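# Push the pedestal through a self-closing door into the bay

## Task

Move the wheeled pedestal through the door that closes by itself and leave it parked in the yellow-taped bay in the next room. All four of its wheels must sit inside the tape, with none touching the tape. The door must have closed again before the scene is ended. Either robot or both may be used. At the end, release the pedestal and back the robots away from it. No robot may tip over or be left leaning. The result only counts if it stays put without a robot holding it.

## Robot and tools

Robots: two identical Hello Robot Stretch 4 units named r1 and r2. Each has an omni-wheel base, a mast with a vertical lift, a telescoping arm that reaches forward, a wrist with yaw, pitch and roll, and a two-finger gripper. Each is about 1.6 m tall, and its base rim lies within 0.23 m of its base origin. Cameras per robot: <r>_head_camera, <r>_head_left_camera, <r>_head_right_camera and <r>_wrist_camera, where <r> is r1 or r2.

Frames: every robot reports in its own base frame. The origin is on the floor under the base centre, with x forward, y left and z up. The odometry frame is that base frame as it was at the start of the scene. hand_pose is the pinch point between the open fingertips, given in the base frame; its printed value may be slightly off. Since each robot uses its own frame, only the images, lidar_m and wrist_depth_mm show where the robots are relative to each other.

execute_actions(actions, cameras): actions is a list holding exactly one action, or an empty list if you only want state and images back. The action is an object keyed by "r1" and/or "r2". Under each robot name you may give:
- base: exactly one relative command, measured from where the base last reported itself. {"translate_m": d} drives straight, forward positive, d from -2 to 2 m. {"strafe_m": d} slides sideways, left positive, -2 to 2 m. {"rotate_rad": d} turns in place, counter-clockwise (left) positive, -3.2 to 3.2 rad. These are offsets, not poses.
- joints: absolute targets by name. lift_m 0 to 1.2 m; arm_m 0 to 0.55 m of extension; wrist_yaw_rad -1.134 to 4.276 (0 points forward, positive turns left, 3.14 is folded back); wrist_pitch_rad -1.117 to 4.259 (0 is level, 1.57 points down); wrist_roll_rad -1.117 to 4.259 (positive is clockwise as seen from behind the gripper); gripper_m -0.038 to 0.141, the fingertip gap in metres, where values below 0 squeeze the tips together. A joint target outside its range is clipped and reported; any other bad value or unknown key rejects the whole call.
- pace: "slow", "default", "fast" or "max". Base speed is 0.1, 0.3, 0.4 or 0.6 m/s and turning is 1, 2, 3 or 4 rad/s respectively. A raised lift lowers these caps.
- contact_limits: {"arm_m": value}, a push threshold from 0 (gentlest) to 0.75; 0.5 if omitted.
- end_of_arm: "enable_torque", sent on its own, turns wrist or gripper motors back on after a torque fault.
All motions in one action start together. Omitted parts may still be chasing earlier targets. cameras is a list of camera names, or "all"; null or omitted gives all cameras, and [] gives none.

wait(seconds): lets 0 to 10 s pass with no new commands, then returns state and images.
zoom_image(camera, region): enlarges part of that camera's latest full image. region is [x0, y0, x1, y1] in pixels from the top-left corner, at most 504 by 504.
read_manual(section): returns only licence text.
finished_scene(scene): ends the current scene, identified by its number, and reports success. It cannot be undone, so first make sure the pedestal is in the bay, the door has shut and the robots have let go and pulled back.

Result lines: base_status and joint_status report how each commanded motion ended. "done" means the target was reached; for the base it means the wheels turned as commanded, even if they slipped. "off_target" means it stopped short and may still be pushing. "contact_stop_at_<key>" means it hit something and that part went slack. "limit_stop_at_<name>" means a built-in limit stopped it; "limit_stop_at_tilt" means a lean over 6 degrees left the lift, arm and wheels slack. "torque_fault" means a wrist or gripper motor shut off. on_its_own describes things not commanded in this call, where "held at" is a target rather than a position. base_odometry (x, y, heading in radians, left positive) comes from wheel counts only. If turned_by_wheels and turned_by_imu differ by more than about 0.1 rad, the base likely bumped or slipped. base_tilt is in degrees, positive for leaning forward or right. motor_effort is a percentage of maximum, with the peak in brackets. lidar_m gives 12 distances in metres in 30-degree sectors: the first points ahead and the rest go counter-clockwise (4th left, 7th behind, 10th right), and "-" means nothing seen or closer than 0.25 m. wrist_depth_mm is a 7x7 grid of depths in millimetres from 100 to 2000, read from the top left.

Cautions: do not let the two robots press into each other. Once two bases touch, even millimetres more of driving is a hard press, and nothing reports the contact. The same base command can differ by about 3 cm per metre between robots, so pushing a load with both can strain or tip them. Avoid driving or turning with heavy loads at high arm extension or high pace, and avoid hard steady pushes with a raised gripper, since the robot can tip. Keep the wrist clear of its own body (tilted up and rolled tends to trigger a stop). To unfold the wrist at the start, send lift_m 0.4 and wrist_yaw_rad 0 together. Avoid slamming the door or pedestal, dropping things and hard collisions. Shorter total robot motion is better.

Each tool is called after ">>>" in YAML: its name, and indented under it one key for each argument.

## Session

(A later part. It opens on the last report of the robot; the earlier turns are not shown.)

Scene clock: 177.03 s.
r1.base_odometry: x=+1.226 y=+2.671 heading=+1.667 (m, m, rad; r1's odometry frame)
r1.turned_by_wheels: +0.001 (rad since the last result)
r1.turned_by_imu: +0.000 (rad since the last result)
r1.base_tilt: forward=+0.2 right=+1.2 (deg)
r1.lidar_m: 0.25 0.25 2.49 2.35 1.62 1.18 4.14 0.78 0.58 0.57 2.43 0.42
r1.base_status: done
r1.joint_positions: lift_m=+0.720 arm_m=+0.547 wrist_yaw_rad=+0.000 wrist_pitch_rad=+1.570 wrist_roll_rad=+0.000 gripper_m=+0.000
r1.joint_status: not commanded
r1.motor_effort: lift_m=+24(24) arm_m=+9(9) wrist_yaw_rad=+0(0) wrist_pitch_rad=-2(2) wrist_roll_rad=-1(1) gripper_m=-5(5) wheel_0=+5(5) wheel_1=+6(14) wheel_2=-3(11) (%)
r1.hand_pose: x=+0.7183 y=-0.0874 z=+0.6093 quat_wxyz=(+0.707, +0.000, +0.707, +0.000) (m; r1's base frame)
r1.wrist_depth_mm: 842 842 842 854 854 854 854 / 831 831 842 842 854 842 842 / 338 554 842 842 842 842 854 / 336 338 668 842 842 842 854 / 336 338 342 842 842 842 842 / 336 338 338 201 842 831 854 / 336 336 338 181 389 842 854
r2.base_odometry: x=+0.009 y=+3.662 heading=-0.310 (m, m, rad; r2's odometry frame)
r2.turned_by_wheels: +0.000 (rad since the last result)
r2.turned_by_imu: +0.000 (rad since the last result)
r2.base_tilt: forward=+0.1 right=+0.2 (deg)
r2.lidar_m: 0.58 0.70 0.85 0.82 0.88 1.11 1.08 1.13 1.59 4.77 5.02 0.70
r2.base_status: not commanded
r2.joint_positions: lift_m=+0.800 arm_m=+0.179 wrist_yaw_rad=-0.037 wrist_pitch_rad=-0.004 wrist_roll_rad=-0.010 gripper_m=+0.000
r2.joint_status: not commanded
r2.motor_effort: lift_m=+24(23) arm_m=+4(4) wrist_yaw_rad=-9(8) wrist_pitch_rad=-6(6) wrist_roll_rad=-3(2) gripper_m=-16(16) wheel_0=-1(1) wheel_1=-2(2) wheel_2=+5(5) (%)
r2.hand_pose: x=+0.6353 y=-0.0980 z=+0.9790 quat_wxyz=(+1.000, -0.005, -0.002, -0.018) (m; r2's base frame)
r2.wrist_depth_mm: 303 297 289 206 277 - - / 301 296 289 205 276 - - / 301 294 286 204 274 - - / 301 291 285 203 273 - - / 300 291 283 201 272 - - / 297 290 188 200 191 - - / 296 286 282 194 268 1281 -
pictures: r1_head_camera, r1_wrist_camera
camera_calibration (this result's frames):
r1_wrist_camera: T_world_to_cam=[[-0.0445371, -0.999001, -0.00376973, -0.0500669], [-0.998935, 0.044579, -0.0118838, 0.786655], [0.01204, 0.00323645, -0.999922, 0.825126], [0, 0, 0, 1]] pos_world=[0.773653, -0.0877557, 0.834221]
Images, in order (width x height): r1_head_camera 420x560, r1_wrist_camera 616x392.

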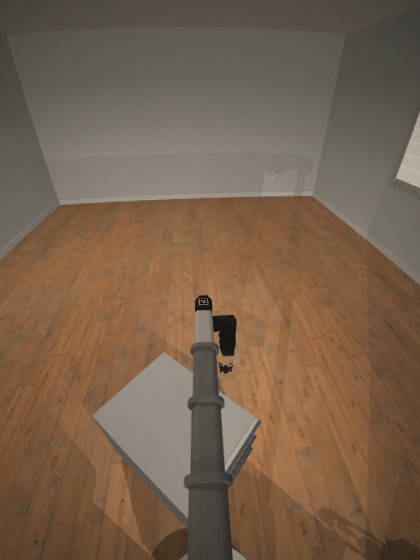

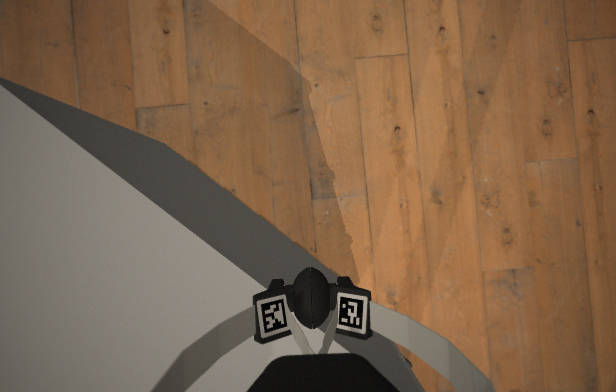

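>>> execute_actions:
  actions:
    - {"r1": {"joints": {"lift_m": 0.5}}}
  cameras: []

>>> execute_actions:
  actions:
    - {"r1": {"base": {"translate_m": -0.3}, "pace": "slow"}}
  cameras: ["r1_wrist_camera", "r1_head_camera"]

Scene clock: 180.93 s.
r1.base_odometry: x=+1.226 y=+2.671 heading=+1.667 (m, m, rad; r1's odometry frame)
r1.turned_by_wheels: +0.000 (rad since the last result)
r1.turned_by_imu: -0.001 (rad since the last result)
r1.base_tilt: forward=+0.2 right=+1.2 (deg)
r1.lidar_m: 0.25 0.25 2.49 2.35 1.66 1.18 4.15 0.78 0.58 0.55 2.45 0.44
r1.base_status: not commanded
r1.joint_positions: lift_m=+0.500 arm_m=+0.547 wrist_yaw_rad=+0.000 wrist_pitch_rad=+1.570 wrist_roll_rad=+0.000 gripper_m=+0.000
r1.joint_status: all done
r1.motor_effort: lift_m=+14(21) arm_m=+9(9) wrist_yaw_rad=+1(1) wrist_pitch_rad=-2(2) wrist_roll_rad=-1(2) gripper_m=-6(3) wheel_0=+5(5) wheel_1=+6(6) wheel_2=-3(3) (%)
r1.hand_pose: x=+0.7183 y=-0.0874 z=+0.3902 quat_wxyz=(+0.707, +0.000, +0.707, +0.000) (m; r1's base frame)
r1.wrist_depth_mm: 621 621 621 621 627 627 621 / 615 615 621 621 621 627 627 / 286 559 621 621 621 627 627 / 204 312 621 615 621 627 621 / 158 216 343 621 621 627 621 / 129 166 209 202 621 621 627 / 118 132 161 181 389 621 621
r2.base_odometry: x=+0.009 y=+3.662 heading=-0.310 (m, m, rad; r2's odometry frame)
r2.turned_by_wheels: +0.000 (rad since the last result)
r2.turned_by_imu: -0.001 (rad since the last result)
r2.base_tilt: forward=+0.2 right=+0.2 (deg)
r2.lidar_m: 0.59 0.73 0.83 0.81 0.88 1.09 1.06 1.12 1.58 4.75 5.04 0.67
r2.base_status: not commanded
r2.joint_positions: lift_m=+0.800 arm_m=+0.179 wrist_yaw_rad=-0.037 wrist_pitch_rad=-0.004 wrist_roll_rad=-0.010 gripper_m=+0.000
r2.joint_status: not commanded
r2.motor_effort: lift_m=+24(24) arm_m=+4(4) wrist_yaw_rad=-9(9) wrist_pitch_rad=-7(7) wrist_roll_rad=-3(2) gripper_m=-15(13) wheel_0=-1(1) wheel_1=-2(2) wheel_2=+5(5) (%)
r2.hand_pose: x=+0.6353 y=-0.0980 z=+0.9790 quat_wxyz=(+1.000, -0.005, -0.002, -0.018) (m; r2's base frame)
r2.wrist_depth_mm: 304 296 289 205 276 - - / 303 294 287 205 274 - - / 303 294 286 204 273 - - / 300 293 283 202 273 - - / 297 291 283 201 272 - - / 298 290 187 200 193 - - / 297 286 282 194 267 1281 -
pictures: none
No camera images: the call's "cameras" was empty. Leave "cameras" out to get every camera's image.

Scene clock: 185.23 s.
r1.base_odometry: x=+1.254 y=+2.372 heading=+1.664 (m, m, rad; r1's odometry frame)
r1.turned_by_wheels: -0.003 (rad since the last result)
r1.turned_by_imu: -0.007 (rad since the last result)
r1.base_tilt: forward=+0.2 right=+1.2 (deg)
r1.lidar_m: 0.50 0.45 2.46 2.34 1.18 0.92 3.81 0.74 0.54 0.54 0.58 3.19
r1.base_status: done
r1.joint_positions: lift_m=+0.500 arm_m=+0.549 wrist_yaw_rad=+0.003 wrist_pitch_rad=+1.561 wrist_roll_rad=+0.002 gripper_m=+0.000
r1.joint_status: not commanded
r1.on_its_own: wrist_pitch_rad is at rest, and its effort (+25) is outside its rest range (-23 to +23)
r1.motor_effort: lift_m=+14(14) arm_m=+0(9) wrist_yaw_rad=-9(22) wrist_pitch_rad=+25(76) wrist_roll_rad=-9(15) gripper_m=-10(10) wheel_0=-21(30) wheel_1=-13(21) wheel_2=+1(11) (%)
r1.hand_pose: x=+0.7227 y=-0.0874 z=+0.3902 quat_wxyz=(+0.711, +0.000, +0.704, +0.001) (m; r1's base frame)
r1.wrist_depth_mm: 206 569 621 634 634 640 634 / 162 325 627 621 627 634 640 / 134 229 621 627 634 634 634 / 121 176 382 621 627 627 634 / 121 143 255 621 621 621 627 / 121 121 176 196 187 627 627 / 120 121 143 220 615 621 621
r2.base_odometry: x=+0.009 y=+3.662 heading=-0.310 (m, m, rad; r2's odometry frame)
r2.turned_by_wheels: +0.000 (rad since the last result)
r2.turned_by_imu: -0.001 (rad since the last result)
r2.base_tilt: forward=+0.1 right=+0.3 (deg)
r2.lidar_m: 0.59 0.73 0.85 0.82 0.87 1.11 1.07 1.12 1.59 4.80 5.03 0.69
r2.base_status: not commanded
r2.joint_positions: lift_m=+0.800 arm_m=+0.179 wrist_yaw_rad=-0.037 wrist_pitch_rad=-0.004 wrist_roll_rad=-0.010 gripper_m=+0.000
r2.joint_status: not commanded
r2.motor_effort: lift_m=+24(24) arm_m=+4(4) wrist_yaw_rad=-8(8) wrist_pitch_rad=-7(6) wrist_roll_rad=-3(3) gripper_m=-16(16) wheel_0=-1(1) wheel_1=-2(2) wheel_2=+5(5) (%)
r2.hand_pose: x=+0.6353 y=-0.0980 z=+0.9790 quat_wxyz=(+1.000, -0.005, -0.002, -0.018) (m; r2's base frame)
r2.wrist_depth_mm: 304 297 289 206 274 - - / 304 294 287 205 274 - - / 301 294 286 204 274 - - / 300 293 285 202 273 - - / 298 291 283 201 271 - - / 297 290 188 200 192 - - / 297 286 281 194 268 1160 1098
pictures: r1_head_camera, r1_wrist_camera
camera_calibration (this result's frames):
r1_wrist_camera: T_world_to_cam=[[-0.0427748, -0.999076, -0.00418747, -0.0518004], [-0.998863, 0.0428532, -0.0208721, 0.791828], [0.0210322, 0.00328992, -0.999773, 0.59942], [0, 0, 0, 1]] pos_world=[0.776105, -0.0876569, 0.615594]
Images, in order (width x height): r1_head_camera 420x560, r1_wrist_camera 616x392.

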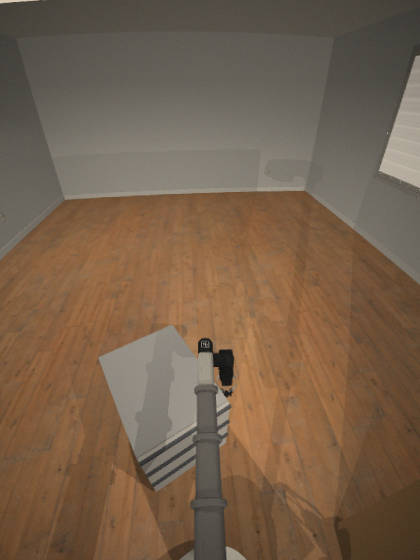

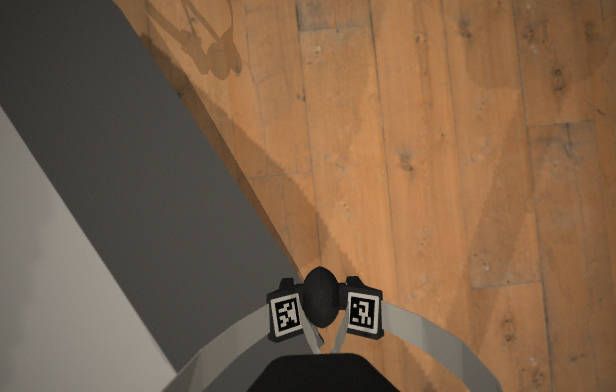

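>>> execute_actions:
  actions:
    - {"r1": {"joints": {"lift_m": 0.7}}}
  cameras: []

>>> execute_actions:
  actions:
    - {"r1": {"base": {"strafe_m": 0.83}, "joints": {"arm_m": 0.0}, "pace": "fast"}}
  cameras: []

>>> execute_actions:
  actions:
    - {"r1": {"base": {"translate_m": 1.4}, "pace": "fast"}}
  cameras: []

>>> execute_actions:
  actions:
    - {"r1": {"base": {"rotate_rad": -2.6}, "pace": "fast"}}
  cameras: ["r1_head_camera", "r1_head_left_camera"]

Scene clock: 195.43 s.
r1.base_odometry: x=+1.254 y=+2.372 heading=+1.666 (m, m, rad; r1's odometry frame)
r1.turned_by_wheels: +0.002 (rad since the last result)
r1.turned_by_imu: +0.001 (rad since the last result)
r1.base_tilt: forward=+0.2 right=+1.3 (deg)
r1.lidar_m: 0.49 0.46 2.48 2.32 1.17 0.92 3.79 0.75 0.55 0.51 0.56 3.21
r1.base_status: not commanded
r1.joint_positions: lift_m=+0.700 arm_m=+0.549 wrist_yaw_rad=+0.001 wrist_pitch_rad=+1.570 wrist_roll_rad=+0.000 gripper_m=+0.000
r1.joint_status: all done
r1.motor_effort: lift_m=+24(25) arm_m=+0(0) wrist_yaw_rad=-1(9) wrist_pitch_rad=-2(27) wrist_roll_rad=-1(6) gripper_m=-5(8) wheel_0=-6(21) wheel_1=-6(13) wheel_2=+1(1) (%)
r1.hand_pose: x=+0.7199 y=-0.0874 z=+0.5893 quat_wxyz=(+0.707, +0.000, +0.707, +0.000) (m; r1's base frame)
r1.wrist_depth_mm: 319 449 820 820 831 831 831 / 319 319 820 820 831 820 831 / 319 320 591 831 820 820 831 / 317 319 322 820 831 831 831 / 317 319 320 831 820 820 820 / 315 317 319 201 820 820 820 / 315 317 319 181 820 820 820
r2.base_odometry: x=+0.009 y=+3.662 heading=-0.310 (m, m, rad; r2's odometry frame)
r2.turned_by_wheels: +0.000 (rad since the last result)
r2.turned_by_imu: -0.001 (rad since the last result)
r2.base_tilt: forward=+0.3 right=+0.3 (deg)
r2.lidar_m: 0.58 0.73 0.84 0.81 0.87 1.07 1.07 1.13 1.58 4.79 5.01 0.68
r2.base_status: not commanded
r2.joint_positions: lift_m=+0.800 arm_m=+0.179 wrist_yaw_rad=-0.037 wrist_pitch_rad=-0.004 wrist_roll_rad=-0.010 gripper_m=+0.000
r2.joint_status: not commanded
r2.motor_effort: lift_m=+24(24) arm_m=+3(4) wrist_yaw_rad=-8(8) wrist_pitch_rad=-7(7) wrist_roll_rad=-2(2) gripper_m=-16(16) wheel_0=-1(1) wheel_1=-2(2) wheel_2=+5(5) (%)
r2.hand_pose: x=+0.6353 y=-0.0980 z=+0.9790 quat_wxyz=(+1.000, -0.005, -0.002, -0.018) (m; r2's base frame)
r2.wrist_depth_mm: 304 298 289 206 276 - - / 301 296 287 205 276 - - / 301 294 286 204 274 - - / 301 293 286 202 273 - - / 298 291 283 200 272 - 854 / 297 290 188 199 192 - 759 / 296 285 282 194 267 1182 1160
pictures: none
No camera images: the call's "cameras" was empty. Leave "cameras" out to get every camera's image.

Scene clock: 198.70 s.
r1.base_odometry: x=+0.428 y=+2.293 heading=+1.666 (m, m, rad; r1's odometry frame)
r1.turned_by_wheels: +0.000 (rad since the last result)
r1.turned_by_imu: +0.003 (rad since the last result)
r1.base_tilt: forward=+0.2 right=+1.2 (deg)
r1.lidar_m: 4.93 2.26 1.59 1.50 1.26 0.87 0.81 0.84 1.41 1.38 0.68 0.72
r1.base_status: done
r1.joint_positions: lift_m=+0.700 arm_m=+0.002 wrist_yaw_rad=+0.000 wrist_pitch_rad=+1.570 wrist_roll_rad=+0.000 gripper_m=+0.000
r1.joint_status: all done
r1.motor_effort: lift_m=+24(25) arm_m=-9(10) wrist_yaw_rad=+2(1) wrist_pitch_rad=-2(3) wrist_roll_rad=-1(1) gripper_m=-6(3) wheel_0=-1(18) wheel_1=+2(15) wheel_2=+0(1) (%)
r1.hand_pose: x=+0.1727 y=-0.0874 z=+0.5894 quat_wxyz=(+0.707, +0.000, +0.707, +0.000) (m; r1's base frame)
r1.wrist_depth_mm: 820 820 820 820 820 778 609 / 820 820 820 831 820 831 723 / 809 820 820 820 831 831 831 / 820 809 820 820 820 831 831 / 809 820 609 603 831 831 831 / 809 809 603 202 820 831 831 / 809 809 603 181 820 820 831
r2.base_odometry: x=+0.009 y=+3.662 heading=-0.310 (m, m, rad; r2's odometry frame)
r2.turned_by_wheels: +0.000 (rad since the last result)
r2.turned_by_imu: -0.001 (rad since the last result)
r2.base_tilt: forward=+0.1 right=+0.4 (deg)
r2.lidar_m: 0.60 0.74 0.86 0.82 0.88 1.11 1.08 1.15 1.60 4.79 5.01 0.67
r2.base_status: not commanded
r2.joint_positions: lift_m=+0.800 arm_m=+0.179 wrist_yaw_rad=-0.037 wrist_pitch_rad=-0.004 wrist_roll_rad=-0.010 gripper_m=+0.000
r2.joint_status: not commanded
r2.motor_effort: lift_m=+24(23) arm_m=+4(4) wrist_yaw_rad=-9(8) wrist_pitch_rad=-7(7) wrist_roll_rad=-3(3) gripper_m=-16(14) wheel_0=-1(1) wheel_1=-2(2) wheel_2=+5(5) (%)
r2.hand_pose: x=+0.6353 y=-0.0980 z=+0.9790 quat_wxyz=(+1.000, -0.005, -0.002, -0.018) (m; r2's base frame)
r2.wrist_depth_mm: 304 297 289 205 277 - - / 303 296 287 205 276 - - / 301 294 286 204 273 - - / 301 293 286 202 272 - - / 300 291 285 200 272 - - / 297 290 189 199 193 - - / 297 286 281 193 268 1182 -
pictures: none
No camera images: the call's "cameras" was empty. Leave "cameras" out to get every camera's image.

Scene clock: 203.57 s.
r1.base_odometry: x=+0.294 y=+3.686 heading=+1.667 (m, m, rad; r1's odometry frame)
r1.turned_by_wheels: +0.001 (rad since the last result)
r1.turned_by_imu: -0.003 (rad since the last result)
r1.base_tilt: forward=+0.2 right=+1.2 (deg)
r1.lidar_m: 3.55 2.38 1.68 1.57 1.63 2.13 2.23 0.58 0.61 3.14 3.20 3.75
r1.base_status: done
r1.joint_positions: lift_m=+0.700 arm_m=+0.002 wrist_yaw_rad=+0.000 wrist_pitch_rad=+1.570 wrist_roll_rad=+0.000 gripper_m=+0.000
r1.joint_status: not commanded
r1.motor_effort: lift_m=+24(24) arm_m=-9(9) wrist_yaw_rad=+2(1) wrist_pitch_rad=-2(2) wrist_roll_rad=-1(0) gripper_m=-6(4) wheel_0=+4(10) wheel_1=+6(11) wheel_2=-2(16) (%)
r1.hand_pose: x=+0.1726 y=-0.0874 z=+0.5894 quat_wxyz=(+0.707, +0.000, +0.707, +0.000) (m; r1's base frame)
r1.wrist_depth_mm: 820 809 831 820 831 842 831 / 820 820 820 831 831 831 842 / 820 820 820 820 831 831 831 / 820 820 820 820 831 831 831 / 809 820 609 603 820 831 842 / 809 820 603 202 831 831 831 / 809 809 597 181 831 831 820
r2.base_odometry: x=+0.009 y=+3.662 heading=-0.310 (m, m, rad; r2's odometry frame)
r2.turned_by_wheels: +0.000 (rad since the last result)
r2.turned_by_imu: -0.001 (rad since the last result)
r2.base_tilt: forward=+0.1 right=+0.3 (deg)
r2.lidar_m: 0.58 0.73 0.84 0.82 0.89 1.11 1.07 1.12 1.60 4.78 5.03 0.65
r2.base_status: not commanded
r2.joint_positions: lift_m=+0.800 arm_m=+0.179 wrist_yaw_rad=-0.037 wrist_pitch_rad=-0.004 wrist_roll_rad=-0.010 gripper_m=+0.000
r2.joint_status: not commanded
r2.motor_effort: lift_m=+24(24) arm_m=+4(4) wrist_yaw_rad=-8(9) wrist_pitch_rad=-8(6) wrist_roll_rad=-3(2) gripper_m=-16(14) wheel_0=-1(0) wheel_1=-2(2) wheel_2=+5(5) (%)
r2.hand_pose: x=+0.6353 y=-0.0980 z=+0.9790 quat_wxyz=(+1.000, -0.005, -0.002, -0.018) (m; r2's base frame)
r2.wrist_depth_mm: 304 297 287 205 276 - - / 303 296 287 206 274 - - / 303 294 286 204 273 - - / 300 293 285 202 273 - 1618 / 298 290 285 201 271 - - / 298 290 188 200 192 - - / 297 286 281 194 268 1182 -
pictures: none
No camera images: the call's "cameras" was empty. Leave "cameras" out to get every camera's image.

Scene clock: 205.90 s.
r1.base_odometry: x=+0.294 y=+3.686 heading=-0.932 (m, m, rad; r1's odometry frame)
r1.turned_by_wheels: -2.599 (rad since the last result)
r1.turned_by_imu: -2.605 (rad since the last result)
r1.base_tilt: forward=+0.2 right=+1.3 (deg)
r1.lidar_m: 0.57 0.58 3.14 3.21 3.73 3.54 2.39 1.66 1.56 1.64 2.16 2.21
r1.base_status: done
r1.joint_positions: lift_m=+0.700 arm_m=+0.002 wrist_yaw_rad=+0.000 wrist_pitch_rad=+1.570 wrist_roll_rad=+0.000 gripper_m=+0.000
r1.joint_status: not commanded
r1.motor_effort: lift_m=+22(24) arm_m=-9(9) wrist_yaw_rad=+1(2) wrist_pitch_rad=-2(1) wrist_roll_rad=-2(3) gripper_m=-5(3) wheel_0=+4(18) wheel_1=+4(17) wheel_2=+5(12) (%)
r1.hand_pose: x=+0.1727 y=-0.0874 z=+0.5895 quat_wxyz=(+0.707, +0.000, +0.707, +0.000) (m; r1's base frame)
r1.wrist_depth_mm: 820 741 778 831 831 831 842 / 820 820 831 820 831 831 831 / 820 820 831 820 831 831 831 / 820 820 820 820 820 820 820 / 820 820 609 597 820 831 831 / 809 820 603 201 820 820 831 / 820 820 597 181 809 831 831
r2.base_odometry: x=+0.009 y=+3.662 heading=-0.310 (m, m, rad; r2's odometry frame)
r2.turned_by_wheels: +0.000 (rad since the last result)
r2.turned_by_imu: -0.001 (rad since the last result)
r2.base_tilt: forward=+0.1 right=+0.3 (deg)
r2.lidar_m: 0.58 0.72 0.86 0.82 0.86 1.13 1.07 1.12 1.62 4.78 5.06 0.70
r2.base_status: not commanded
r2.joint_positions: lift_m=+0.800 arm_m=+0.179 wrist_yaw_rad=-0.037 wrist_pitch_rad=-0.004 wrist_roll_rad=-0.010 gripper_m=+0.000
r2.joint_status: not commanded
r2.motor_effort: lift_m=+24(24) arm_m=+4(4) wrist_yaw_rad=-8(8) wrist_pitch_rad=-7(6) wrist_roll_rad=-2(2) gripper_m=-17(16) wheel_0=-1(1) wheel_1=-2(2) wheel_2=+5(5) (%)
r2.hand_pose: x=+0.6353 y=-0.0980 z=+0.9790 quat_wxyz=(+1.000, -0.005, -0.002, -0.018) (m; r2's base frame)
r2.wrist_depth_mm: 304 297 289 206 276 - - / 303 294 286 205 274 - - / 301 293 286 204 273 - - / 300 293 285 202 273 - - / 298 291 285 200 273 - 1756 / 298 290 188 199 193 - - / 297 286 281 194 268 1160 -
pictures: r1_head_camera, r1_head_left_camera
Images, in order (width x height): r1_head_camera 420x560, r1_head_left_camera 420x672.

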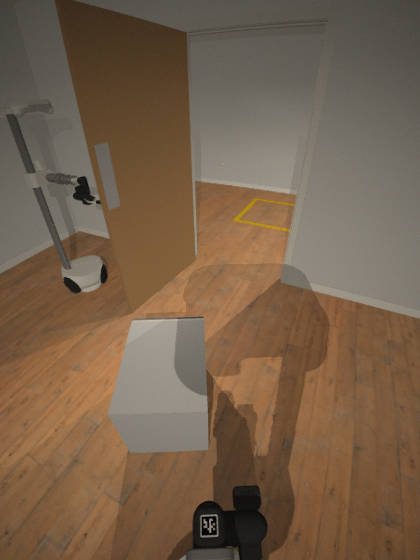

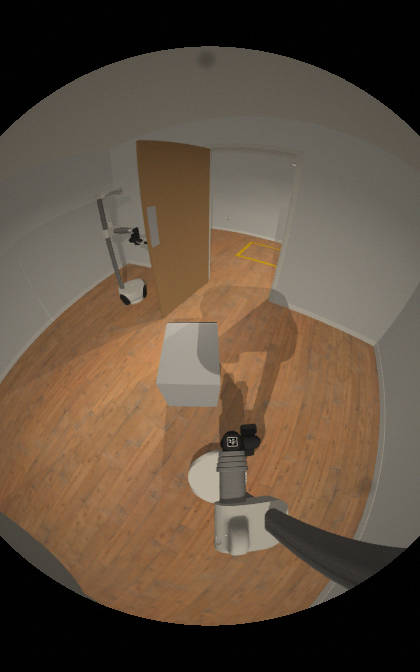

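>>> execute_actions:
  actions:
    - {"r1": {"base": {"rotate_rad": -0.42}}}
  cameras: []

>>> execute_actions:
  actions:
    - {"r1": {"base": {"strafe_m": 0.52}}}
  cameras: []

>>> execute_actions:
  actions:
    - {"r1": {"base": {"translate_m": 0.45}, "pace": "slow"}}
  cameras: ["r1_head_camera", "r1_head_left_camera"]

Scene clock: 215.73 s.
r1.base_odometry: x=+0.294 y=+3.686 heading=-1.351 (m, m, rad; r1's odometry frame)
r1.turned_by_wheels: -0.419 (rad since the last result)
r1.turned_by_imu: -0.420 (rad since the last result)
r1.base_tilt: forward=+0.2 right=+1.2 (deg)
r1.lidar_m: 2.21 0.58 0.63 3.13 3.27 3.65 3.62 2.14 1.62 1.56 1.67 2.27
r1.base_status: done
r1.joint_positions: lift_m=+0.700 arm_m=+0.002 wrist_yaw_rad=+0.000 wrist_pitch_rad=+1.570 wrist_roll_rad=+0.000 gripper_m=+0.000
r1.joint_status: not commanded
r1.motor_effort: lift_m=+22(22) arm_m=-9(9) wrist_yaw_rad=+1(0) wrist_pitch_rad=-2(2) wrist_roll_rad=-2(2) gripper_m=-7(4) wheel_0=+4(6) wheel_1=+6(9) wheel_2=+5(9) (%)
r1.hand_pose: x=+0.1727 y=-0.0874 z=+0.5895 quat_wxyz=(+0.707, +0.000, +0.707, +0.000) (m; r1's base frame)
r1.wrist_depth_mm: 569 820 820 831 831 831 842 / 699 820 820 831 831 831 831 / 820 820 820 820 831 831 831 / 809 820 831 820 820 831 842 / 809 820 603 609 831 831 831 / 820 820 603 202 820 831 831 / 820 820 603 181 820 831 820
r2.base_odometry: x=+0.009 y=+3.662 heading=-0.310 (m, m, rad; r2's odometry frame)
r2.turned_by_wheels: +0.000 (rad since the last result)
r2.turned_by_imu: -0.001 (rad since the last result)
r2.base_tilt: forward=+0.0 right=+0.3 (deg)
r2.lidar_m: 0.57 0.72 0.85 0.82 0.88 1.13 1.07 1.12 1.58 4.78 5.05 0.68
r2.base_status: not commanded
r2.joint_positions: lift_m=+0.800 arm_m=+0.179 wrist_yaw_rad=-0.037 wrist_pitch_rad=-0.004 wrist_roll_rad=-0.010 gripper_m=+0.000
r2.joint_status: not commanded
r2.motor_effort: lift_m=+24(24) arm_m=+4(4) wrist_yaw_rad=-9(8) wrist_pitch_rad=-7(7) wrist_roll_rad=-2(3) gripper_m=-17(15) wheel_0=-1(1) wheel_1=-2(1) wheel_2=+5(5) (%)
r2.hand_pose: x=+0.6353 y=-0.0980 z=+0.9790 quat_wxyz=(+1.000, -0.005, -0.002, -0.018) (m; r2's base frame)
r2.wrist_depth_mm: 304 296 289 205 276 - - / 303 294 287 206 274 - - / 301 293 286 204 274 - - / 300 293 285 202 272 - - / 297 291 283 200 272 - 1708 / 298 290 189 199 193 - - / 296 286 282 194 267 1160 -
pictures: none
No camera images: the call's "cameras" was empty. Leave "cameras" out to get every camera's image.

Scene clock: 218.80 s.
r1.base_odometry: x=+0.801 y=+3.800 heading=-1.351 (m, m, rad; r1's odometry frame)
r1.turned_by_wheels: +0.000 (rad since the last result)
r1.turned_by_imu: +0.002 (rad since the last result)
r1.base_tilt: forward=+0.1 right=+1.2 (deg)
r1.lidar_m: 0.35 0.40 1.90 2.63 2.76 3.62 3.56 2.85 2.16 2.08 2.23 0.47
r1.base_status: done
r1.joint_positions: lift_m=+0.700 arm_m=+0.002 wrist_yaw_rad=+0.000 wrist_pitch_rad=+1.570 wrist_roll_rad=+0.000 gripper_m=+0.000
r1.joint_status: not commanded
r1.motor_effort: lift_m=+22(22) arm_m=-9(9) wrist_yaw_rad=+1(0) wrist_pitch_rad=-2(2) wrist_roll_rad=-4(1) gripper_m=-10(5) wheel_0=-3(13) wheel_1=+6(15) wheel_2=+0(5) (%)
r1.hand_pose: x=+0.1727 y=-0.0874 z=+0.5895 quat_wxyz=(+0.707, +0.000, +0.707, +0.000) (m; r1's base frame)
r1.wrist_depth_mm: 820 322 389 492 699 842 831 / 820 820 530 741 831 820 831 / 820 820 820 820 820 831 842 / 820 809 809 820 831 831 831 / 820 809 603 603 820 831 831 / 820 820 603 202 820 820 831 / 820 809 597 181 820 831 831
r2.base_odometry: x=+0.009 y=+3.662 heading=-0.310 (m, m, rad; r2's odometry frame)
r2.turned_by_wheels: +0.000 (rad since the last result)
r2.turned_by_imu: -0.001 (rad since the last result)
r2.base_tilt: forward=+0.3 right=+0.5 (deg)
r2.lidar_m: 0.57 0.70 0.85 0.81 0.87 1.12 1.07 1.12 1.61 4.76 1.87 0.69
r2.base_status: not commanded
r2.joint_positions: lift_m=+0.800 arm_m=+0.179 wrist_yaw_rad=-0.037 wrist_pitch_rad=-0.004 wrist_roll_rad=-0.010 gripper_m=+0.000
r2.joint_status: not commanded
r2.motor_effort: lift_m=+24(24) arm_m=+4(4) wrist_yaw_rad=-8(9) wrist_pitch_rad=-7(7) wrist_roll_rad=-3(3) gripper_m=-16(15) wheel_0=-1(1) wheel_1=-2(2) wheel_2=+5(5) (%)
r2.hand_pose: x=+0.6353 y=-0.0980 z=+0.9790 quat_wxyz=(+1.000, -0.005, -0.002, -0.018) (m; r2's base frame)
r2.wrist_depth_mm: 303 296 287 206 276 - - / 303 294 287 206 274 - - / 300 294 286 204 274 - - / 300 293 285 202 272 - - / 300 291 283 200 272 - - / 298 290 189 199 193 - - / 296 286 282 193 268 1182 -
pictures: none
No camera images: the call's "cameras" was empty. Leave "cameras" out to get every camera's image.

Scene clock: 224.57 s.
r1.base_odometry: x=+0.899 y=+3.361 heading=-1.350 (m, m, rad; r1's odometry frame)
r1.turned_by_wheels: +0.001 (rad since the last result)
r1.turned_by_imu: -0.001 (rad since the last result)
r1.base_tilt: forward=+0.1 right=+1.2 (deg)
r1.lidar_m: 0.25 0.25 0.28 2.59 2.75 3.92 4.08 2.89 2.20 2.13 2.25 0.28
r1.base_status: done
r1.joint_positions: lift_m=+0.700 arm_m=+0.001 wrist_yaw_rad=+0.000 wrist_pitch_rad=+1.570 wrist_roll_rad=+0.000 gripper_m=+0.000
r1.joint_status: not commanded
r1.motor_effort: lift_m=+22(22) arm_m=-9(9) wrist_yaw_rad=+0(0) wrist_pitch_rad=-1(2) wrist_roll_rad=+0(4) gripper_m=-8(9) wheel_0=+15(16) wheel_1=+13(15) wheel_2=-14(23) (%)
r1.hand_pose: x=+0.1726 y=-0.0874 z=+0.5895 quat_wxyz=(+0.707, +0.000, +0.707, +0.000) (m; r1's base frame)
r1.wrist_depth_mm: 322 322 324 324 842 831 831 / 322 320 322 324 831 831 831 / 320 320 322 322 831 831 831 / 319 320 320 322 820 831 831 / 820 809 609 603 820 831 831 / 820 820 597 201 820 820 820 / 820 809 603 181 820 831 820
r2.base_odometry: x=+0.009 y=+3.662 heading=-0.310 (m, m, rad; r2's odometry frame)
r2.turned_by_wheels: +0.000 (rad since the last result)
r2.turned_by_imu: -0.002 (rad since the last result)
r2.base_tilt: forward=+0.2 right=+0.2 (deg)
r2.lidar_m: 0.58 0.72 0.86 0.82 0.88 1.13 1.07 1.12 1.57 4.76 5.02 0.67
r2.base_status: not commanded
r2.joint_positions: lift_m=+0.800 arm_m=+0.179 wrist_yaw_rad=-0.037 wrist_pitch_rad=-0.004 wrist_roll_rad=-0.010 gripper_m=+0.000
r2.joint_status: not commanded
r2.motor_effort: lift_m=+24(24) arm_m=+4(4) wrist_yaw_rad=-9(9) wrist_pitch_rad=-7(7) wrist_roll_rad=-3(3) gripper_m=-15(16) wheel_0=-1(1) wheel_1=-2(2) wheel_2=+5(5) (%)
r2.hand_pose: x=+0.6353 y=-0.0980 z=+0.9790 quat_wxyz=(+1.000, -0.005, -0.002, -0.018) (m; r2's base frame)
r2.wrist_depth_mm: 304 297 289 206 276 - - / 303 296 287 206 274 - - / 301 294 286 204 273 - - / 300 293 285 202 273 - - / 297 291 283 200 272 - 1138 / 297 290 188 200 192 - - / 297 286 281 194 268 - -
pictures: r1_head_camera, r1_head_left_camera
Images, in order (width x height): r1_head_camera 420x560, r1_head_left_camera 420x672.

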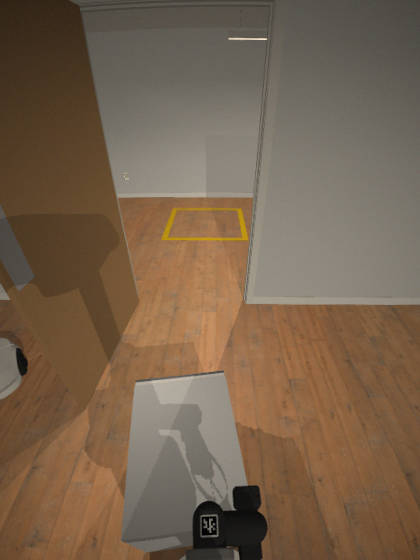

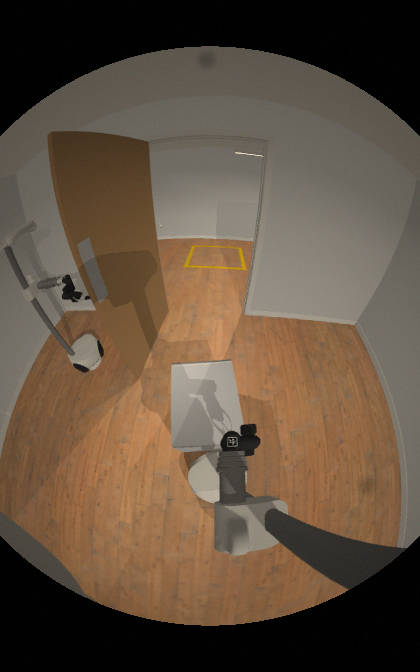

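>>> execute_actions:
  actions:
    - {"r1": {"base": {"translate_m": -0.03}}}
  cameras: []

>>> execute_actions:
  actions:
    - {"r1": {"base": {"strafe_m": 0.1}}}
  cameras: []

>>> execute_actions:
  actions:
    - {"r1": {"base": {"translate_m": 0.6}, "pace": "slow"}}
  cameras: ["r1_head_camera", "r1_wrist_camera"]

Scene clock: 230.57 s.
r1.base_odometry: x=+0.893 y=+3.390 heading=-1.350 (m, m, rad; r1's odometry frame)
r1.turned_by_wheels: +0.000 (rad since the last result)
r1.turned_by_imu: -0.001 (rad since the last result)
r1.base_tilt: forward=+0.2 right=+1.2 (deg)
r1.lidar_m: 0.25 0.25 0.33 2.59 2.74 3.93 4.01 2.89 2.17 2.12 2.26 0.27
r1.base_status: done
r1.joint_positions: lift_m=+0.700 arm_m=+0.001 wrist_yaw_rad=+0.000 wrist_pitch_rad=+1.570 wrist_roll_rad=+0.000 gripper_m=+0.000
r1.joint_status: not commanded
r1.motor_effort: lift_m=+22(22) arm_m=-9(8) wrist_yaw_rad=+1(1) wrist_pitch_rad=-2(2) wrist_roll_rad=-1(0) gripper_m=-6(3) wheel_0=-3(13) wheel_1=-5(12) wheel_2=+3(13) (%)
r1.hand_pose: x=+0.1726 y=-0.0874 z=+0.5895 quat_wxyz=(+0.707, +0.000, +0.707, +0.000) (m; r1's base frame)
r1.wrist_depth_mm: 320 320 324 324 820 831 831 / 320 320 322 324 831 831 831 / 322 320 322 322 820 831 831 / 319 332 597 831 831 820 831 / 820 809 603 603 820 831 831 / 809 809 603 201 820 831 842 / 809 809 603 181 820 820 831
r2.base_odometry: x=+0.009 y=+3.662 heading=-0.310 (m, m, rad; r2's odometry frame)
r2.turned_by_wheels: +0.000 (rad since the last result)
r2.turned_by_imu: -0.001 (rad since the last result)
r2.base_tilt: forward=+0.1 right=+0.2 (deg)
r2.lidar_m: 0.58 0.71 0.88 0.82 0.87 1.11 1.06 1.10 1.59 4.74 5.03 0.70
r2.base_status: not commanded
r2.joint_positions: lift_m=+0.800 arm_m=+0.179 wrist_yaw_rad=-0.037 wrist_pitch_rad=-0.004 wrist_roll_rad=-0.010 gripper_m=+0.000
r2.joint_status: not commanded
r2.motor_effort: lift_m=+24(24) arm_m=+4(4) wrist_yaw_rad=-9(8) wrist_pitch_rad=-7(6) wrist_roll_rad=-2(2) gripper_m=-14(15) wheel_0=-1(1) wheel_1=-2(2) wheel_2=+5(5) (%)
r2.hand_pose: x=+0.6353 y=-0.0980 z=+0.9790 quat_wxyz=(+1.000, -0.005, -0.002, -0.018) (m; r2's base frame)
r2.wrist_depth_mm: 304 296 289 205 276 - - / 304 296 287 205 277 - - / 301 294 286 204 273 - - / 300 293 285 202 273 - - / 298 291 285 202 271 - 1138 / 297 290 188 200 193 - - / 298 286 281 194 268 - -
pictures: none
No camera images: the call's "cameras" was empty. Leave "cameras" out to get every camera's image.

Scene clock: 232.03 s.
r1.base_odometry: x=+0.990 y=+3.412 heading=-1.350 (m, m, rad; r1's odometry frame)
r1.turned_by_wheels: +0.000 (rad since the last result)
r1.turned_by_imu: +0.000 (rad since the last result)
r1.base_tilt: forward=+0.2 right=+1.2 (deg)
r1.lidar_m: 0.25 0.25 1.32 2.50 2.63 3.80 4.01 3.04 2.29 2.23 2.36 0.25
r1.base_status: done
r1.joint_positions: lift_m=+0.700 arm_m=+0.001 wrist_yaw_rad=+0.000 wrist_pitch_rad=+1.570 wrist_roll_rad=+0.000 gripper_m=+0.000
r1.joint_status: not commanded
r1.motor_effort: lift_m=+22(22) arm_m=-8(8) wrist_yaw_rad=+1(1) wrist_pitch_rad=-2(2) wrist_roll_rad=-1(0) gripper_m=-5(8) wheel_0=-2(14) wheel_1=+5(13) wheel_2=+0(2) (%)
r1.hand_pose: x=+0.1726 y=-0.0874 z=+0.5895 quat_wxyz=(+0.707, +0.000, +0.707, +0.000) (m; r1's base frame)
r1.wrist_depth_mm: 320 322 322 324 324 842 842 / 320 322 324 322 325 831 831 / 320 320 322 324 324 831 820 / 319 320 368 691 820 831 831 / 809 820 609 603 809 831 831 / 820 820 597 201 820 831 831 / 820 809 597 181 820 820 820
r2.base_odometry: x=+0.009 y=+3.662 heading=-0.310 (m, m, rad; r2's odometry frame)
r2.turned_by_wheels: +0.000 (rad since the last result)
r2.turned_by_imu: +0.000 (rad since the last result)
r2.base_tilt: forward=+0.2 right=+0.4 (deg)
r2.lidar_m: 0.60 0.72 0.86 0.81 0.87 1.12 1.09 1.12 1.58 4.79 5.00 0.68
r2.base_status: not commanded
r2.joint_positions: lift_m=+0.800 arm_m=+0.179 wrist_yaw_rad=-0.037 wrist_pitch_rad=-0.004 wrist_roll_rad=-0.010 gripper_m=+0.000
r2.joint_status: not commanded
r2.motor_effort: lift_m=+24(24) arm_m=+4(4) wrist_yaw_rad=-8(8) wrist_pitch_rad=-7(7) wrist_roll_rad=-2(3) gripper_m=-15(15) wheel_0=-1(1) wheel_1=-2(2) wheel_2=+5(5) (%)
r2.hand_pose: x=+0.6353 y=-0.0980 z=+0.9790 quat_wxyz=(+1.000, -0.005, -0.002, -0.018) (m; r2's base frame)
r2.wrist_depth_mm: 304 296 289 205 277 - - / 303 296 287 206 274 - - / 301 294 286 204 274 - - / 300 293 285 202 273 - - / 300 291 285 200 273 - 1060 / 297 290 188 199 193 - - / 297 286 282 195 267 - -
pictures: none
No camera images: the call's "cameras" was empty. Leave "cameras" out to get every camera's image.

Scene clock: 239.30 s.
r1.base_odometry: x=+1.122 y=+2.828 heading=-1.349 (m, m, rad; r1's odometry frame)
r1.turned_by_wheels: +0.000 (rad since the last result)
r1.turned_by_imu: -0.001 (rad since the last result)
r1.base_tilt: forward=+0.1 right=+1.3 (deg)
r1.lidar_m: 0.25 0.25 0.69 1.27 2.60 3.72 - 3.07 2.32 2.26 1.70 0.26
r1.base_status: done
r1.joint_positions: lift_m=+0.700 arm_m=+0.001 wrist_yaw_rad=+0.000 wrist_pitch_rad=+1.570 wrist_roll_rad=+0.000 gripper_m=+0.000
r1.joint_status: not commanded
r1.motor_effort: lift_m=+22(22) arm_m=-8(8) wrist_yaw_rad=+1(1) wrist_pitch_rad=-1(2) wrist_roll_rad=-2(3) gripper_m=-6(6) wheel_0=+9(23) wheel_1=+10(17) wheel_2=-15(22) (%)
r1.hand_pose: x=+0.1726 y=-0.0874 z=+0.5895 quat_wxyz=(+0.707, +0.000, +0.707, +0.000) (m; r1's base frame)
r1.wrist_depth_mm: 320 322 322 324 325 831 842 / 320 322 322 324 324 842 831 / 320 320 320 324 324 820 831 / 319 320 322 322 322 831 831 / 820 820 603 603 820 831 820 / 820 809 597 201 820 831 831 / 809 809 603 181 820 820 820
r2.base_odometry: x=+0.009 y=+3.662 heading=-0.310 (m, m, rad; r2's odometry frame)
r2.turned_by_wheels: +0.000 (rad since the last result)
r2.turned_by_imu: -0.002 (rad since the last result)
r2.base_tilt: forward=+0.1 right=+0.3 (deg)
r2.lidar_m: 0.60 0.71 0.86 0.82 0.88 1.14 1.07 1.12 1.58 4.78 5.02 0.69
r2.base_status: not commanded
r2.joint_positions: lift_m=+0.800 arm_m=+0.179 wrist_yaw_rad=-0.037 wrist_pitch_rad=-0.004 wrist_roll_rad=-0.010 gripper_m=+0.000
r2.joint_status: not commanded
r2.motor_effort: lift_m=+24(23) arm_m=+4(4) wrist_yaw_rad=-8(8) wrist_pitch_rad=-7(6) wrist_roll_rad=-3(2) gripper_m=-17(16) wheel_0=-1(1) wheel_1=-2(2) wheel_2=+5(5) (%)
r2.hand_pose: x=+0.6353 y=-0.0980 z=+0.9790 quat_wxyz=(+1.000, -0.005, -0.002, -0.018) (m; r2's base frame)
r2.wrist_depth_mm: 304 297 289 205 276 1060 - / 301 296 287 206 274 - - / 301 293 286 204 273 - - / 301 293 285 202 272 1060 - / 298 290 285 201 272 - - / 298 290 189 200 193 - - / 296 285 281 193 268 - -
pictures: r1_head_camera, r1_wrist_camera
camera_calibration (this result's frames):
r1_wrist_camera: T_world_to_cam=[[-0.0444271, -0.999006, -0.00376643, -0.0744657], [-0.998941, 0.0444688, -0.0118121, 0.241277], [0.0119678, 0.00323767, -0.999923, 0.811891], [0, 0, 0, 1]] pos_world=[0.227996, -0.0877495, 0.814398]
Images, in order (width x height): r1_head_camera 420x560, r1_wrist_camera 616x392.

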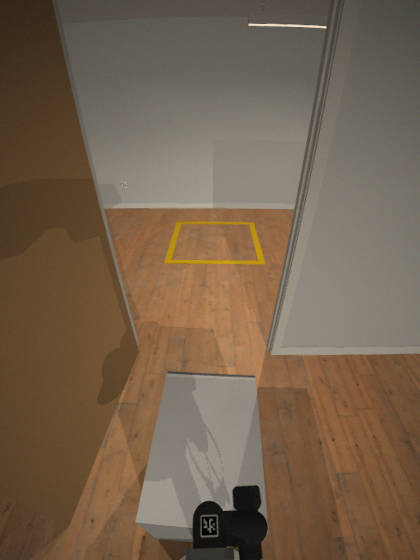

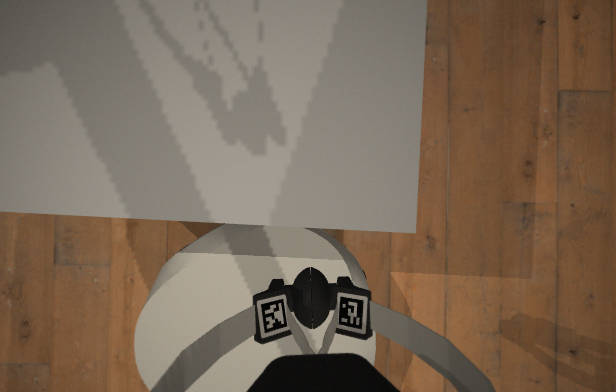

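>>> execute_actions:
  actions:
    - {"r1": {"base": {"translate_m": 0.9}}}
  cameras: ["r1_head_camera", "r1_wrist_camera"]

Scene clock: 248.17 s.
r1.base_odometry: x=+1.320 y=+1.950 heading=-1.349 (m, m, rad; r1's odometry frame)
r1.turned_by_wheels: +0.000 (rad since the last result)
r1.turned_by_imu: -0.005 (rad since the last result)
r1.base_tilt: forward=+0.2 right=+1.3 (deg)
r1.lidar_m: 0.25 0.25 0.52 0.51 0.59 3.98 - 3.15 2.38 1.20 0.56 0.25
r1.base_status: done
r1.joint_positions: lift_m=+0.700 arm_m=+0.001 wrist_yaw_rad=+0.000 wrist_pitch_rad=+1.570 wrist_roll_rad=+0.000 gripper_m=+0.000
r1.joint_status: not commanded
r1.motor_effort: lift_m=+22(22) arm_m=-8(8) wrist_yaw_rad=+1(0) wrist_pitch_rad=-2(2) wrist_roll_rad=-1(1) gripper_m=-7(7) wheel_0=+8(14) wheel_1=+10(16) wheel_2=-12(25) (%)
r1.hand_pose: x=+0.1726 y=-0.0874 z=+0.5895 quat_wxyz=(+0.707, +0.000, +0.707, +0.000) (m; r1's base frame)
r1.wrist_depth_mm: 320 324 322 324 325 842 732 / 320 322 322 324 324 842 539 / 319 320 322 322 322 831 741 / 741 320 322 322 324 820 831 / 809 820 603 603 820 831 831 / 820 809 597 201 820 831 820 / 820 809 597 181 820 820 831
r2.base_odometry: x=+0.009 y=+3.662 heading=-0.310 (m, m, rad; r2's odometry frame)
r2.turned_by_wheels: +0.000 (rad since the last result)
r2.turned_by_imu: -0.002 (rad since the last result)
r2.base_tilt: forward=+0.3 right=+0.3 (deg)
r2.lidar_m: 0.58 0.71 0.84 0.81 0.89 1.12 1.07 1.12 1.61 4.75 4.99 0.67
r2.base_status: not commanded
r2.joint_positions: lift_m=+0.800 arm_m=+0.179 wrist_yaw_rad=-0.037 wrist_pitch_rad=-0.004 wrist_roll_rad=-0.010 gripper_m=+0.000
r2.joint_status: not commanded
r2.motor_effort: lift_m=+24(24) arm_m=+4(4) wrist_yaw_rad=-9(8) wrist_pitch_rad=-7(7) wrist_roll_rad=-3(3) gripper_m=-14(15) wheel_0=-1(1) wheel_1=-2(2) wheel_2=+5(5) (%)
r2.hand_pose: x=+0.6353 y=-0.0980 z=+0.9790 quat_wxyz=(+1.000, -0.005, -0.002, -0.018) (m; r2's base frame)
r2.wrist_depth_mm: 303 298 289 206 276 - - / 303 296 287 205 274 - - / 301 294 286 204 274 - - / 300 293 285 202 274 - - / 298 291 283 201 272 - - / 297 290 188 199 193 - - / 297 286 279 193 268 - -
pictures: r1_head_camera, r1_wrist_camera
camera_calibration (this result's frames):
r1_wrist_camera: T_world_to_cam=[[-0.0444275, -0.999006, -0.00376787, -0.0744643], [-0.998941, 0.0444693, -0.0118444, 0.241305], [0.0120002, 0.00323766, -0.999923, 0.811885], [0, 0, 0, 1]] pos_world=[0.227998, -0.0877495, 0.8144]
Images, in order (width x height): r1_head_camera 420x560, r1_wrist_camera 616x392.

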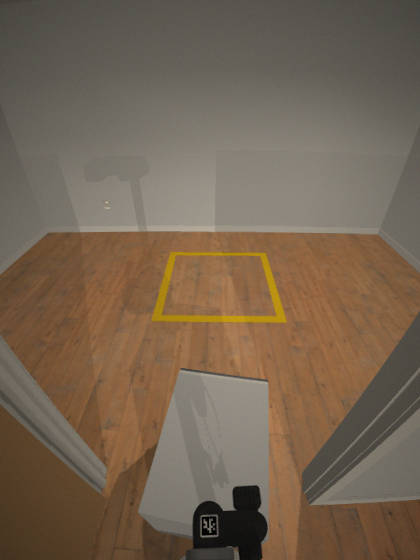

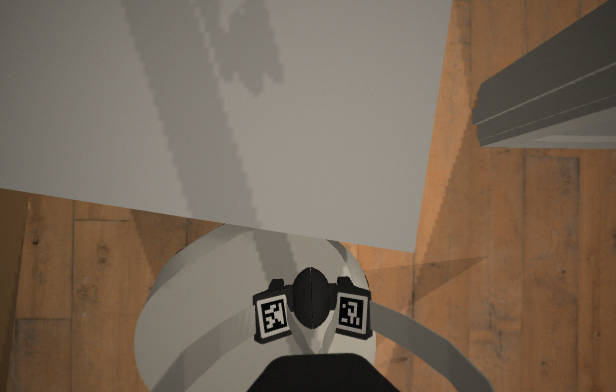

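>>> execute_actions:
  actions:
    - {"r1": {"base": {"translate_m": -0.03}}}
  cameras: []

>>> execute_actions:
  actions:
    - {"r1": {"base": {"strafe_m": -0.07}}}
  cameras: []

>>> execute_actions:
  actions:
    - {"r1": {"base": {"translate_m": 0.6}, "pace": "slow"}}
  cameras: ["r1_head_camera", "r1_wrist_camera"]

Scene clock: 253.20 s.
r1.base_odometry: x=+1.313 y=+1.979 heading=-1.349 (m, m, rad; r1's odometry frame)
r1.turned_by_wheels: -0.001 (rad since the last result)
r1.turned_by_imu: -0.001 (rad since the last result)
r1.base_tilt: forward=+0.2 right=+1.2 (deg)
r1.lidar_m: 0.25 0.25 0.54 0.50 0.59 3.85 - 3.12 2.38 1.30 0.58 0.25
r1.base_status: done
r1.joint_positions: lift_m=+0.700 arm_m=+0.001 wrist_yaw_rad=+0.000 wrist_pitch_rad=+1.570 wrist_roll_rad=+0.000 gripper_m=+0.000
r1.joint_status: not commanded
r1.motor_effort: lift_m=+22(22) arm_m=-8(8) wrist_yaw_rad=+1(1) wrist_pitch_rad=-2(2) wrist_roll_rad=-1(1) gripper_m=-6(8) wheel_0=-5(10) wheel_1=-5(14) wheel_2=+4(14) (%)
r1.hand_pose: x=+0.1726 y=-0.0874 z=+0.5895 quat_wxyz=(+0.707, +0.000, +0.707, +0.000) (m; r1's base frame)
r1.wrist_depth_mm: 320 320 322 324 324 831 539 / 319 322 322 324 324 798 564 / 320 320 322 322 324 831 842 / 820 809 820 322 324 831 831 / 820 820 603 609 820 820 820 / 820 809 597 201 820 820 831 / 809 809 597 181 820 831 831
r2.base_odometry: x=+0.009 y=+3.662 heading=-0.310 (m, m, rad; r2's odometry frame)
r2.turned_by_wheels: +0.000 (rad since the last result)
r2.turned_by_imu: -0.001 (rad since the last result)
r2.base_tilt: forward=+0.1 right=+0.4 (deg)
r2.lidar_m: 0.56 0.73 0.86 0.81 0.89 1.13 1.08 1.13 1.59 4.78 5.01 0.68
r2.base_status: not commanded
r2.joint_positions: lift_m=+0.800 arm_m=+0.179 wrist_yaw_rad=-0.037 wrist_pitch_rad=-0.004 wrist_roll_rad=-0.010 gripper_m=+0.000
r2.joint_status: not commanded
r2.motor_effort: lift_m=+23(24) arm_m=+4(4) wrist_yaw_rad=-8(9) wrist_pitch_rad=-7(7) wrist_roll_rad=-3(3) gripper_m=-18(16) wheel_0=-1(1) wheel_1=-2(2) wheel_2=+5(5) (%)
r2.hand_pose: x=+0.6353 y=-0.0980 z=+0.9790 quat_wxyz=(+1.000, -0.005, -0.002, -0.018) (m; r2's base frame)
r2.wrist_depth_mm: 304 296 287 206 276 - - / 304 296 289 205 276 - - / 301 293 286 204 274 - - / 300 293 286 203 273 - - / 300 291 283 201 272 - - / 298 290 188 199 193 - - / 296 286 281 194 270 - -
pictures: none
No camera images: the call's "cameras" was empty. Leave "cameras" out to get every camera's image.

Scene clock: 254.47 s.
r1.base_odometry: x=+1.245 y=+1.964 heading=-1.350 (m, m, rad; r1's odometry frame)
r1.turned_by_wheels: +0.000 (rad since the last result)
r1.turned_by_imu: -0.001 (rad since the last result)
r1.base_tilt: forward=+0.2 right=+1.2 (deg)
r1.lidar_m: 0.25 0.25 0.39 0.58 0.66 3.75 - 3.03 2.31 1.28 0.53 0.28
r1.base_status: done
r1.joint_positions: lift_m=+0.700 arm_m=+0.001 wrist_yaw_rad=+0.000 wrist_pitch_rad=+1.570 wrist_roll_rad=+0.000 gripper_m=+0.000
r1.joint_status: not commanded
r1.motor_effort: lift_m=+22(22) arm_m=-8(8) wrist_yaw_rad=+1(1) wrist_pitch_rad=-2(2) wrist_roll_rad=-3(2) gripper_m=-6(7) wheel_0=+2(9) wheel_1=-4(13) wheel_2=+0(1) (%)
r1.hand_pose: x=+0.1726 y=-0.0874 z=+0.5895 quat_wxyz=(+0.707, +0.000, +0.707, +0.000) (m; r1's base frame)
r1.wrist_depth_mm: 322 320 322 325 831 831 445 / 320 320 322 324 831 654 508 / 320 322 322 324 820 831 831 / 820 820 322 322 831 820 831 / 809 820 603 603 820 831 831 / 820 820 603 201 820 820 831 / 820 809 603 181 809 820 831
r2.base_odometry: x=+0.009 y=+3.662 heading=-0.310 (m, m, rad; r2's odometry frame)
r2.turned_by_wheels: +0.000 (rad since the last result)
r2.turned_by_imu: +0.000 (rad since the last result)
r2.base_tilt: forward=+0.2 right=+0.2 (deg)
r2.lidar_m: 0.57 0.71 0.86 0.83 0.87 1.12 1.07 1.14 1.60 4.75 5.02 0.68
r2.base_status: not commanded
r2.joint_positions: lift_m=+0.800 arm_m=+0.179 wrist_yaw_rad=-0.037 wrist_pitch_rad=-0.004 wrist_roll_rad=-0.010 gripper_m=+0.000
r2.joint_status: not commanded
r2.motor_effort: lift_m=+24(24) arm_m=+4(3) wrist_yaw_rad=-9(9) wrist_pitch_rad=-7(6) wrist_roll_rad=-3(3) gripper_m=-15(17) wheel_0=-1(1) wheel_1=-2(2) wheel_2=+5(5) (%)
r2.hand_pose: x=+0.6353 y=-0.0980 z=+0.9790 quat_wxyz=(+1.000, -0.005, -0.002, -0.018) (m; r2's base frame)
r2.wrist_depth_mm: 304 297 287 206 277 - - / 303 296 287 206 276 - - / 301 294 286 205 274 - - / 301 293 285 202 274 - - / 298 291 283 200 272 - - / 298 291 188 199 193 - - / 297 286 282 193 268 - -
pictures: none
No camera images: the call's "cameras" was empty. Leave "cameras" out to get every camera's image.

Scene clock: 261.77 s.
r1.base_odometry: x=+1.377 y=+1.379 heading=-1.349 (m, m, rad; r1's odometry frame)
r1.turned_by_wheels: +0.000 (rad since the last result)
r1.turned_by_imu: -0.005 (rad since the last result)
r1.base_tilt: forward=+0.2 right=+1.2 (deg)
r1.lidar_m: 0.25 0.25 0.34 0.58 0.58 0.89 - 3.08 0.41 0.43 2.41 0.29
r1.base_status: done
r1.joint_positions: lift_m=+0.700 arm_m=+0.001 wrist_yaw_rad=+0.000 wrist_pitch_rad=+1.570 wrist_roll_rad=+0.000 gripper_m=+0.000
r1.joint_status: not commanded
r1.motor_effort: lift_m=+22(22) arm_m=-8(8) wrist_yaw_rad=+1(1) wrist_pitch_rad=-2(3) wrist_roll_rad=-2(0) gripper_m=-4(4) wheel_0=+7(11) wheel_1=+12(15) wheel_2=-14(25) (%)
r1.hand_pose: x=+0.1726 y=-0.0874 z=+0.5895 quat_wxyz=(+0.707, +0.000, +0.707, +0.000) (m; r1's base frame)
r1.wrist_depth_mm: 320 322 322 324 842 831 831 / 320 320 322 324 842 831 842 / 320 322 324 322 820 831 831 / 319 320 320 324 820 831 831 / 809 809 609 603 820 831 831 / 809 820 603 202 820 831 831 / 809 820 603 181 820 661 715
r2.base_odometry: x=+0.009 y=+3.662 heading=-0.310 (m, m, rad; r2's odometry frame)
r2.turned_by_wheels: +0.000 (rad since the last result)
r2.turned_by_imu: -0.002 (rad since the last result)
r2.base_tilt: forward=+0.1 right=+0.3 (deg)
r2.lidar_m: 0.58 0.70 0.86 0.83 0.88 1.12 1.07 1.09 1.55 4.78 5.03 0.68
r2.base_status: not commanded
r2.joint_positions: lift_m=+0.800 arm_m=+0.179 wrist_yaw_rad=-0.037 wrist_pitch_rad=-0.004 wrist_roll_rad=-0.010 gripper_m=+0.000
r2.joint_status: not commanded
r2.motor_effort: lift_m=+24(24) arm_m=+4(4) wrist_yaw_rad=-8(9) wrist_pitch_rad=-7(7) wrist_roll_rad=-3(3) gripper_m=-15(18) wheel_0=-1(0) wheel_1=-2(2) wheel_2=+5(5) (%)
r2.hand_pose: x=+0.6353 y=-0.0980 z=+0.9790 quat_wxyz=(+1.000, -0.005, -0.002, -0.018) (m; r2's base frame)
r2.wrist_depth_mm: 306 297 289 206 276 - - / 303 296 286 206 274 - - / 301 293 286 204 274 - - / 300 293 285 202 272 - - / 300 291 283 201 272 - - / 298 290 189 200 193 - - / 297 286 281 194 267 - -
pictures: r1_head_camera, r1_wrist_camera
camera_calibration (this result's frames):
r1_wrist_camera: T_world_to_cam=[[-0.0444273, -0.999006, -0.00376765, -0.0744646], [-0.998941, 0.044469, -0.0118394, 0.241301], [0.0119951, 0.00323766, -0.999923, 0.811886], [0, 0, 0, 1]] pos_world=[0.227998, -0.0877495, 0.8144]
Images, in order (width x height): r1_head_camera 420x560, r1_wrist_camera 616x392.

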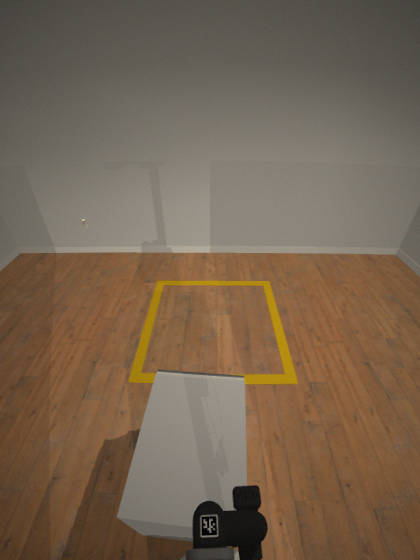

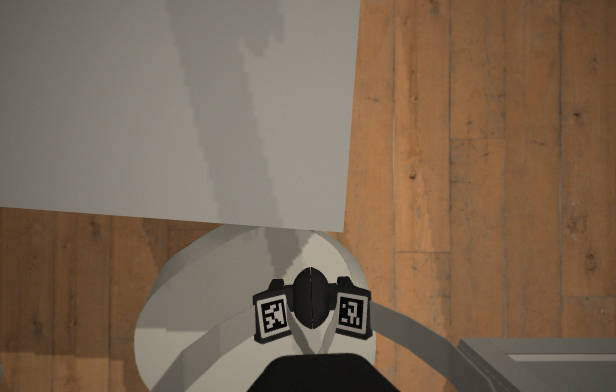

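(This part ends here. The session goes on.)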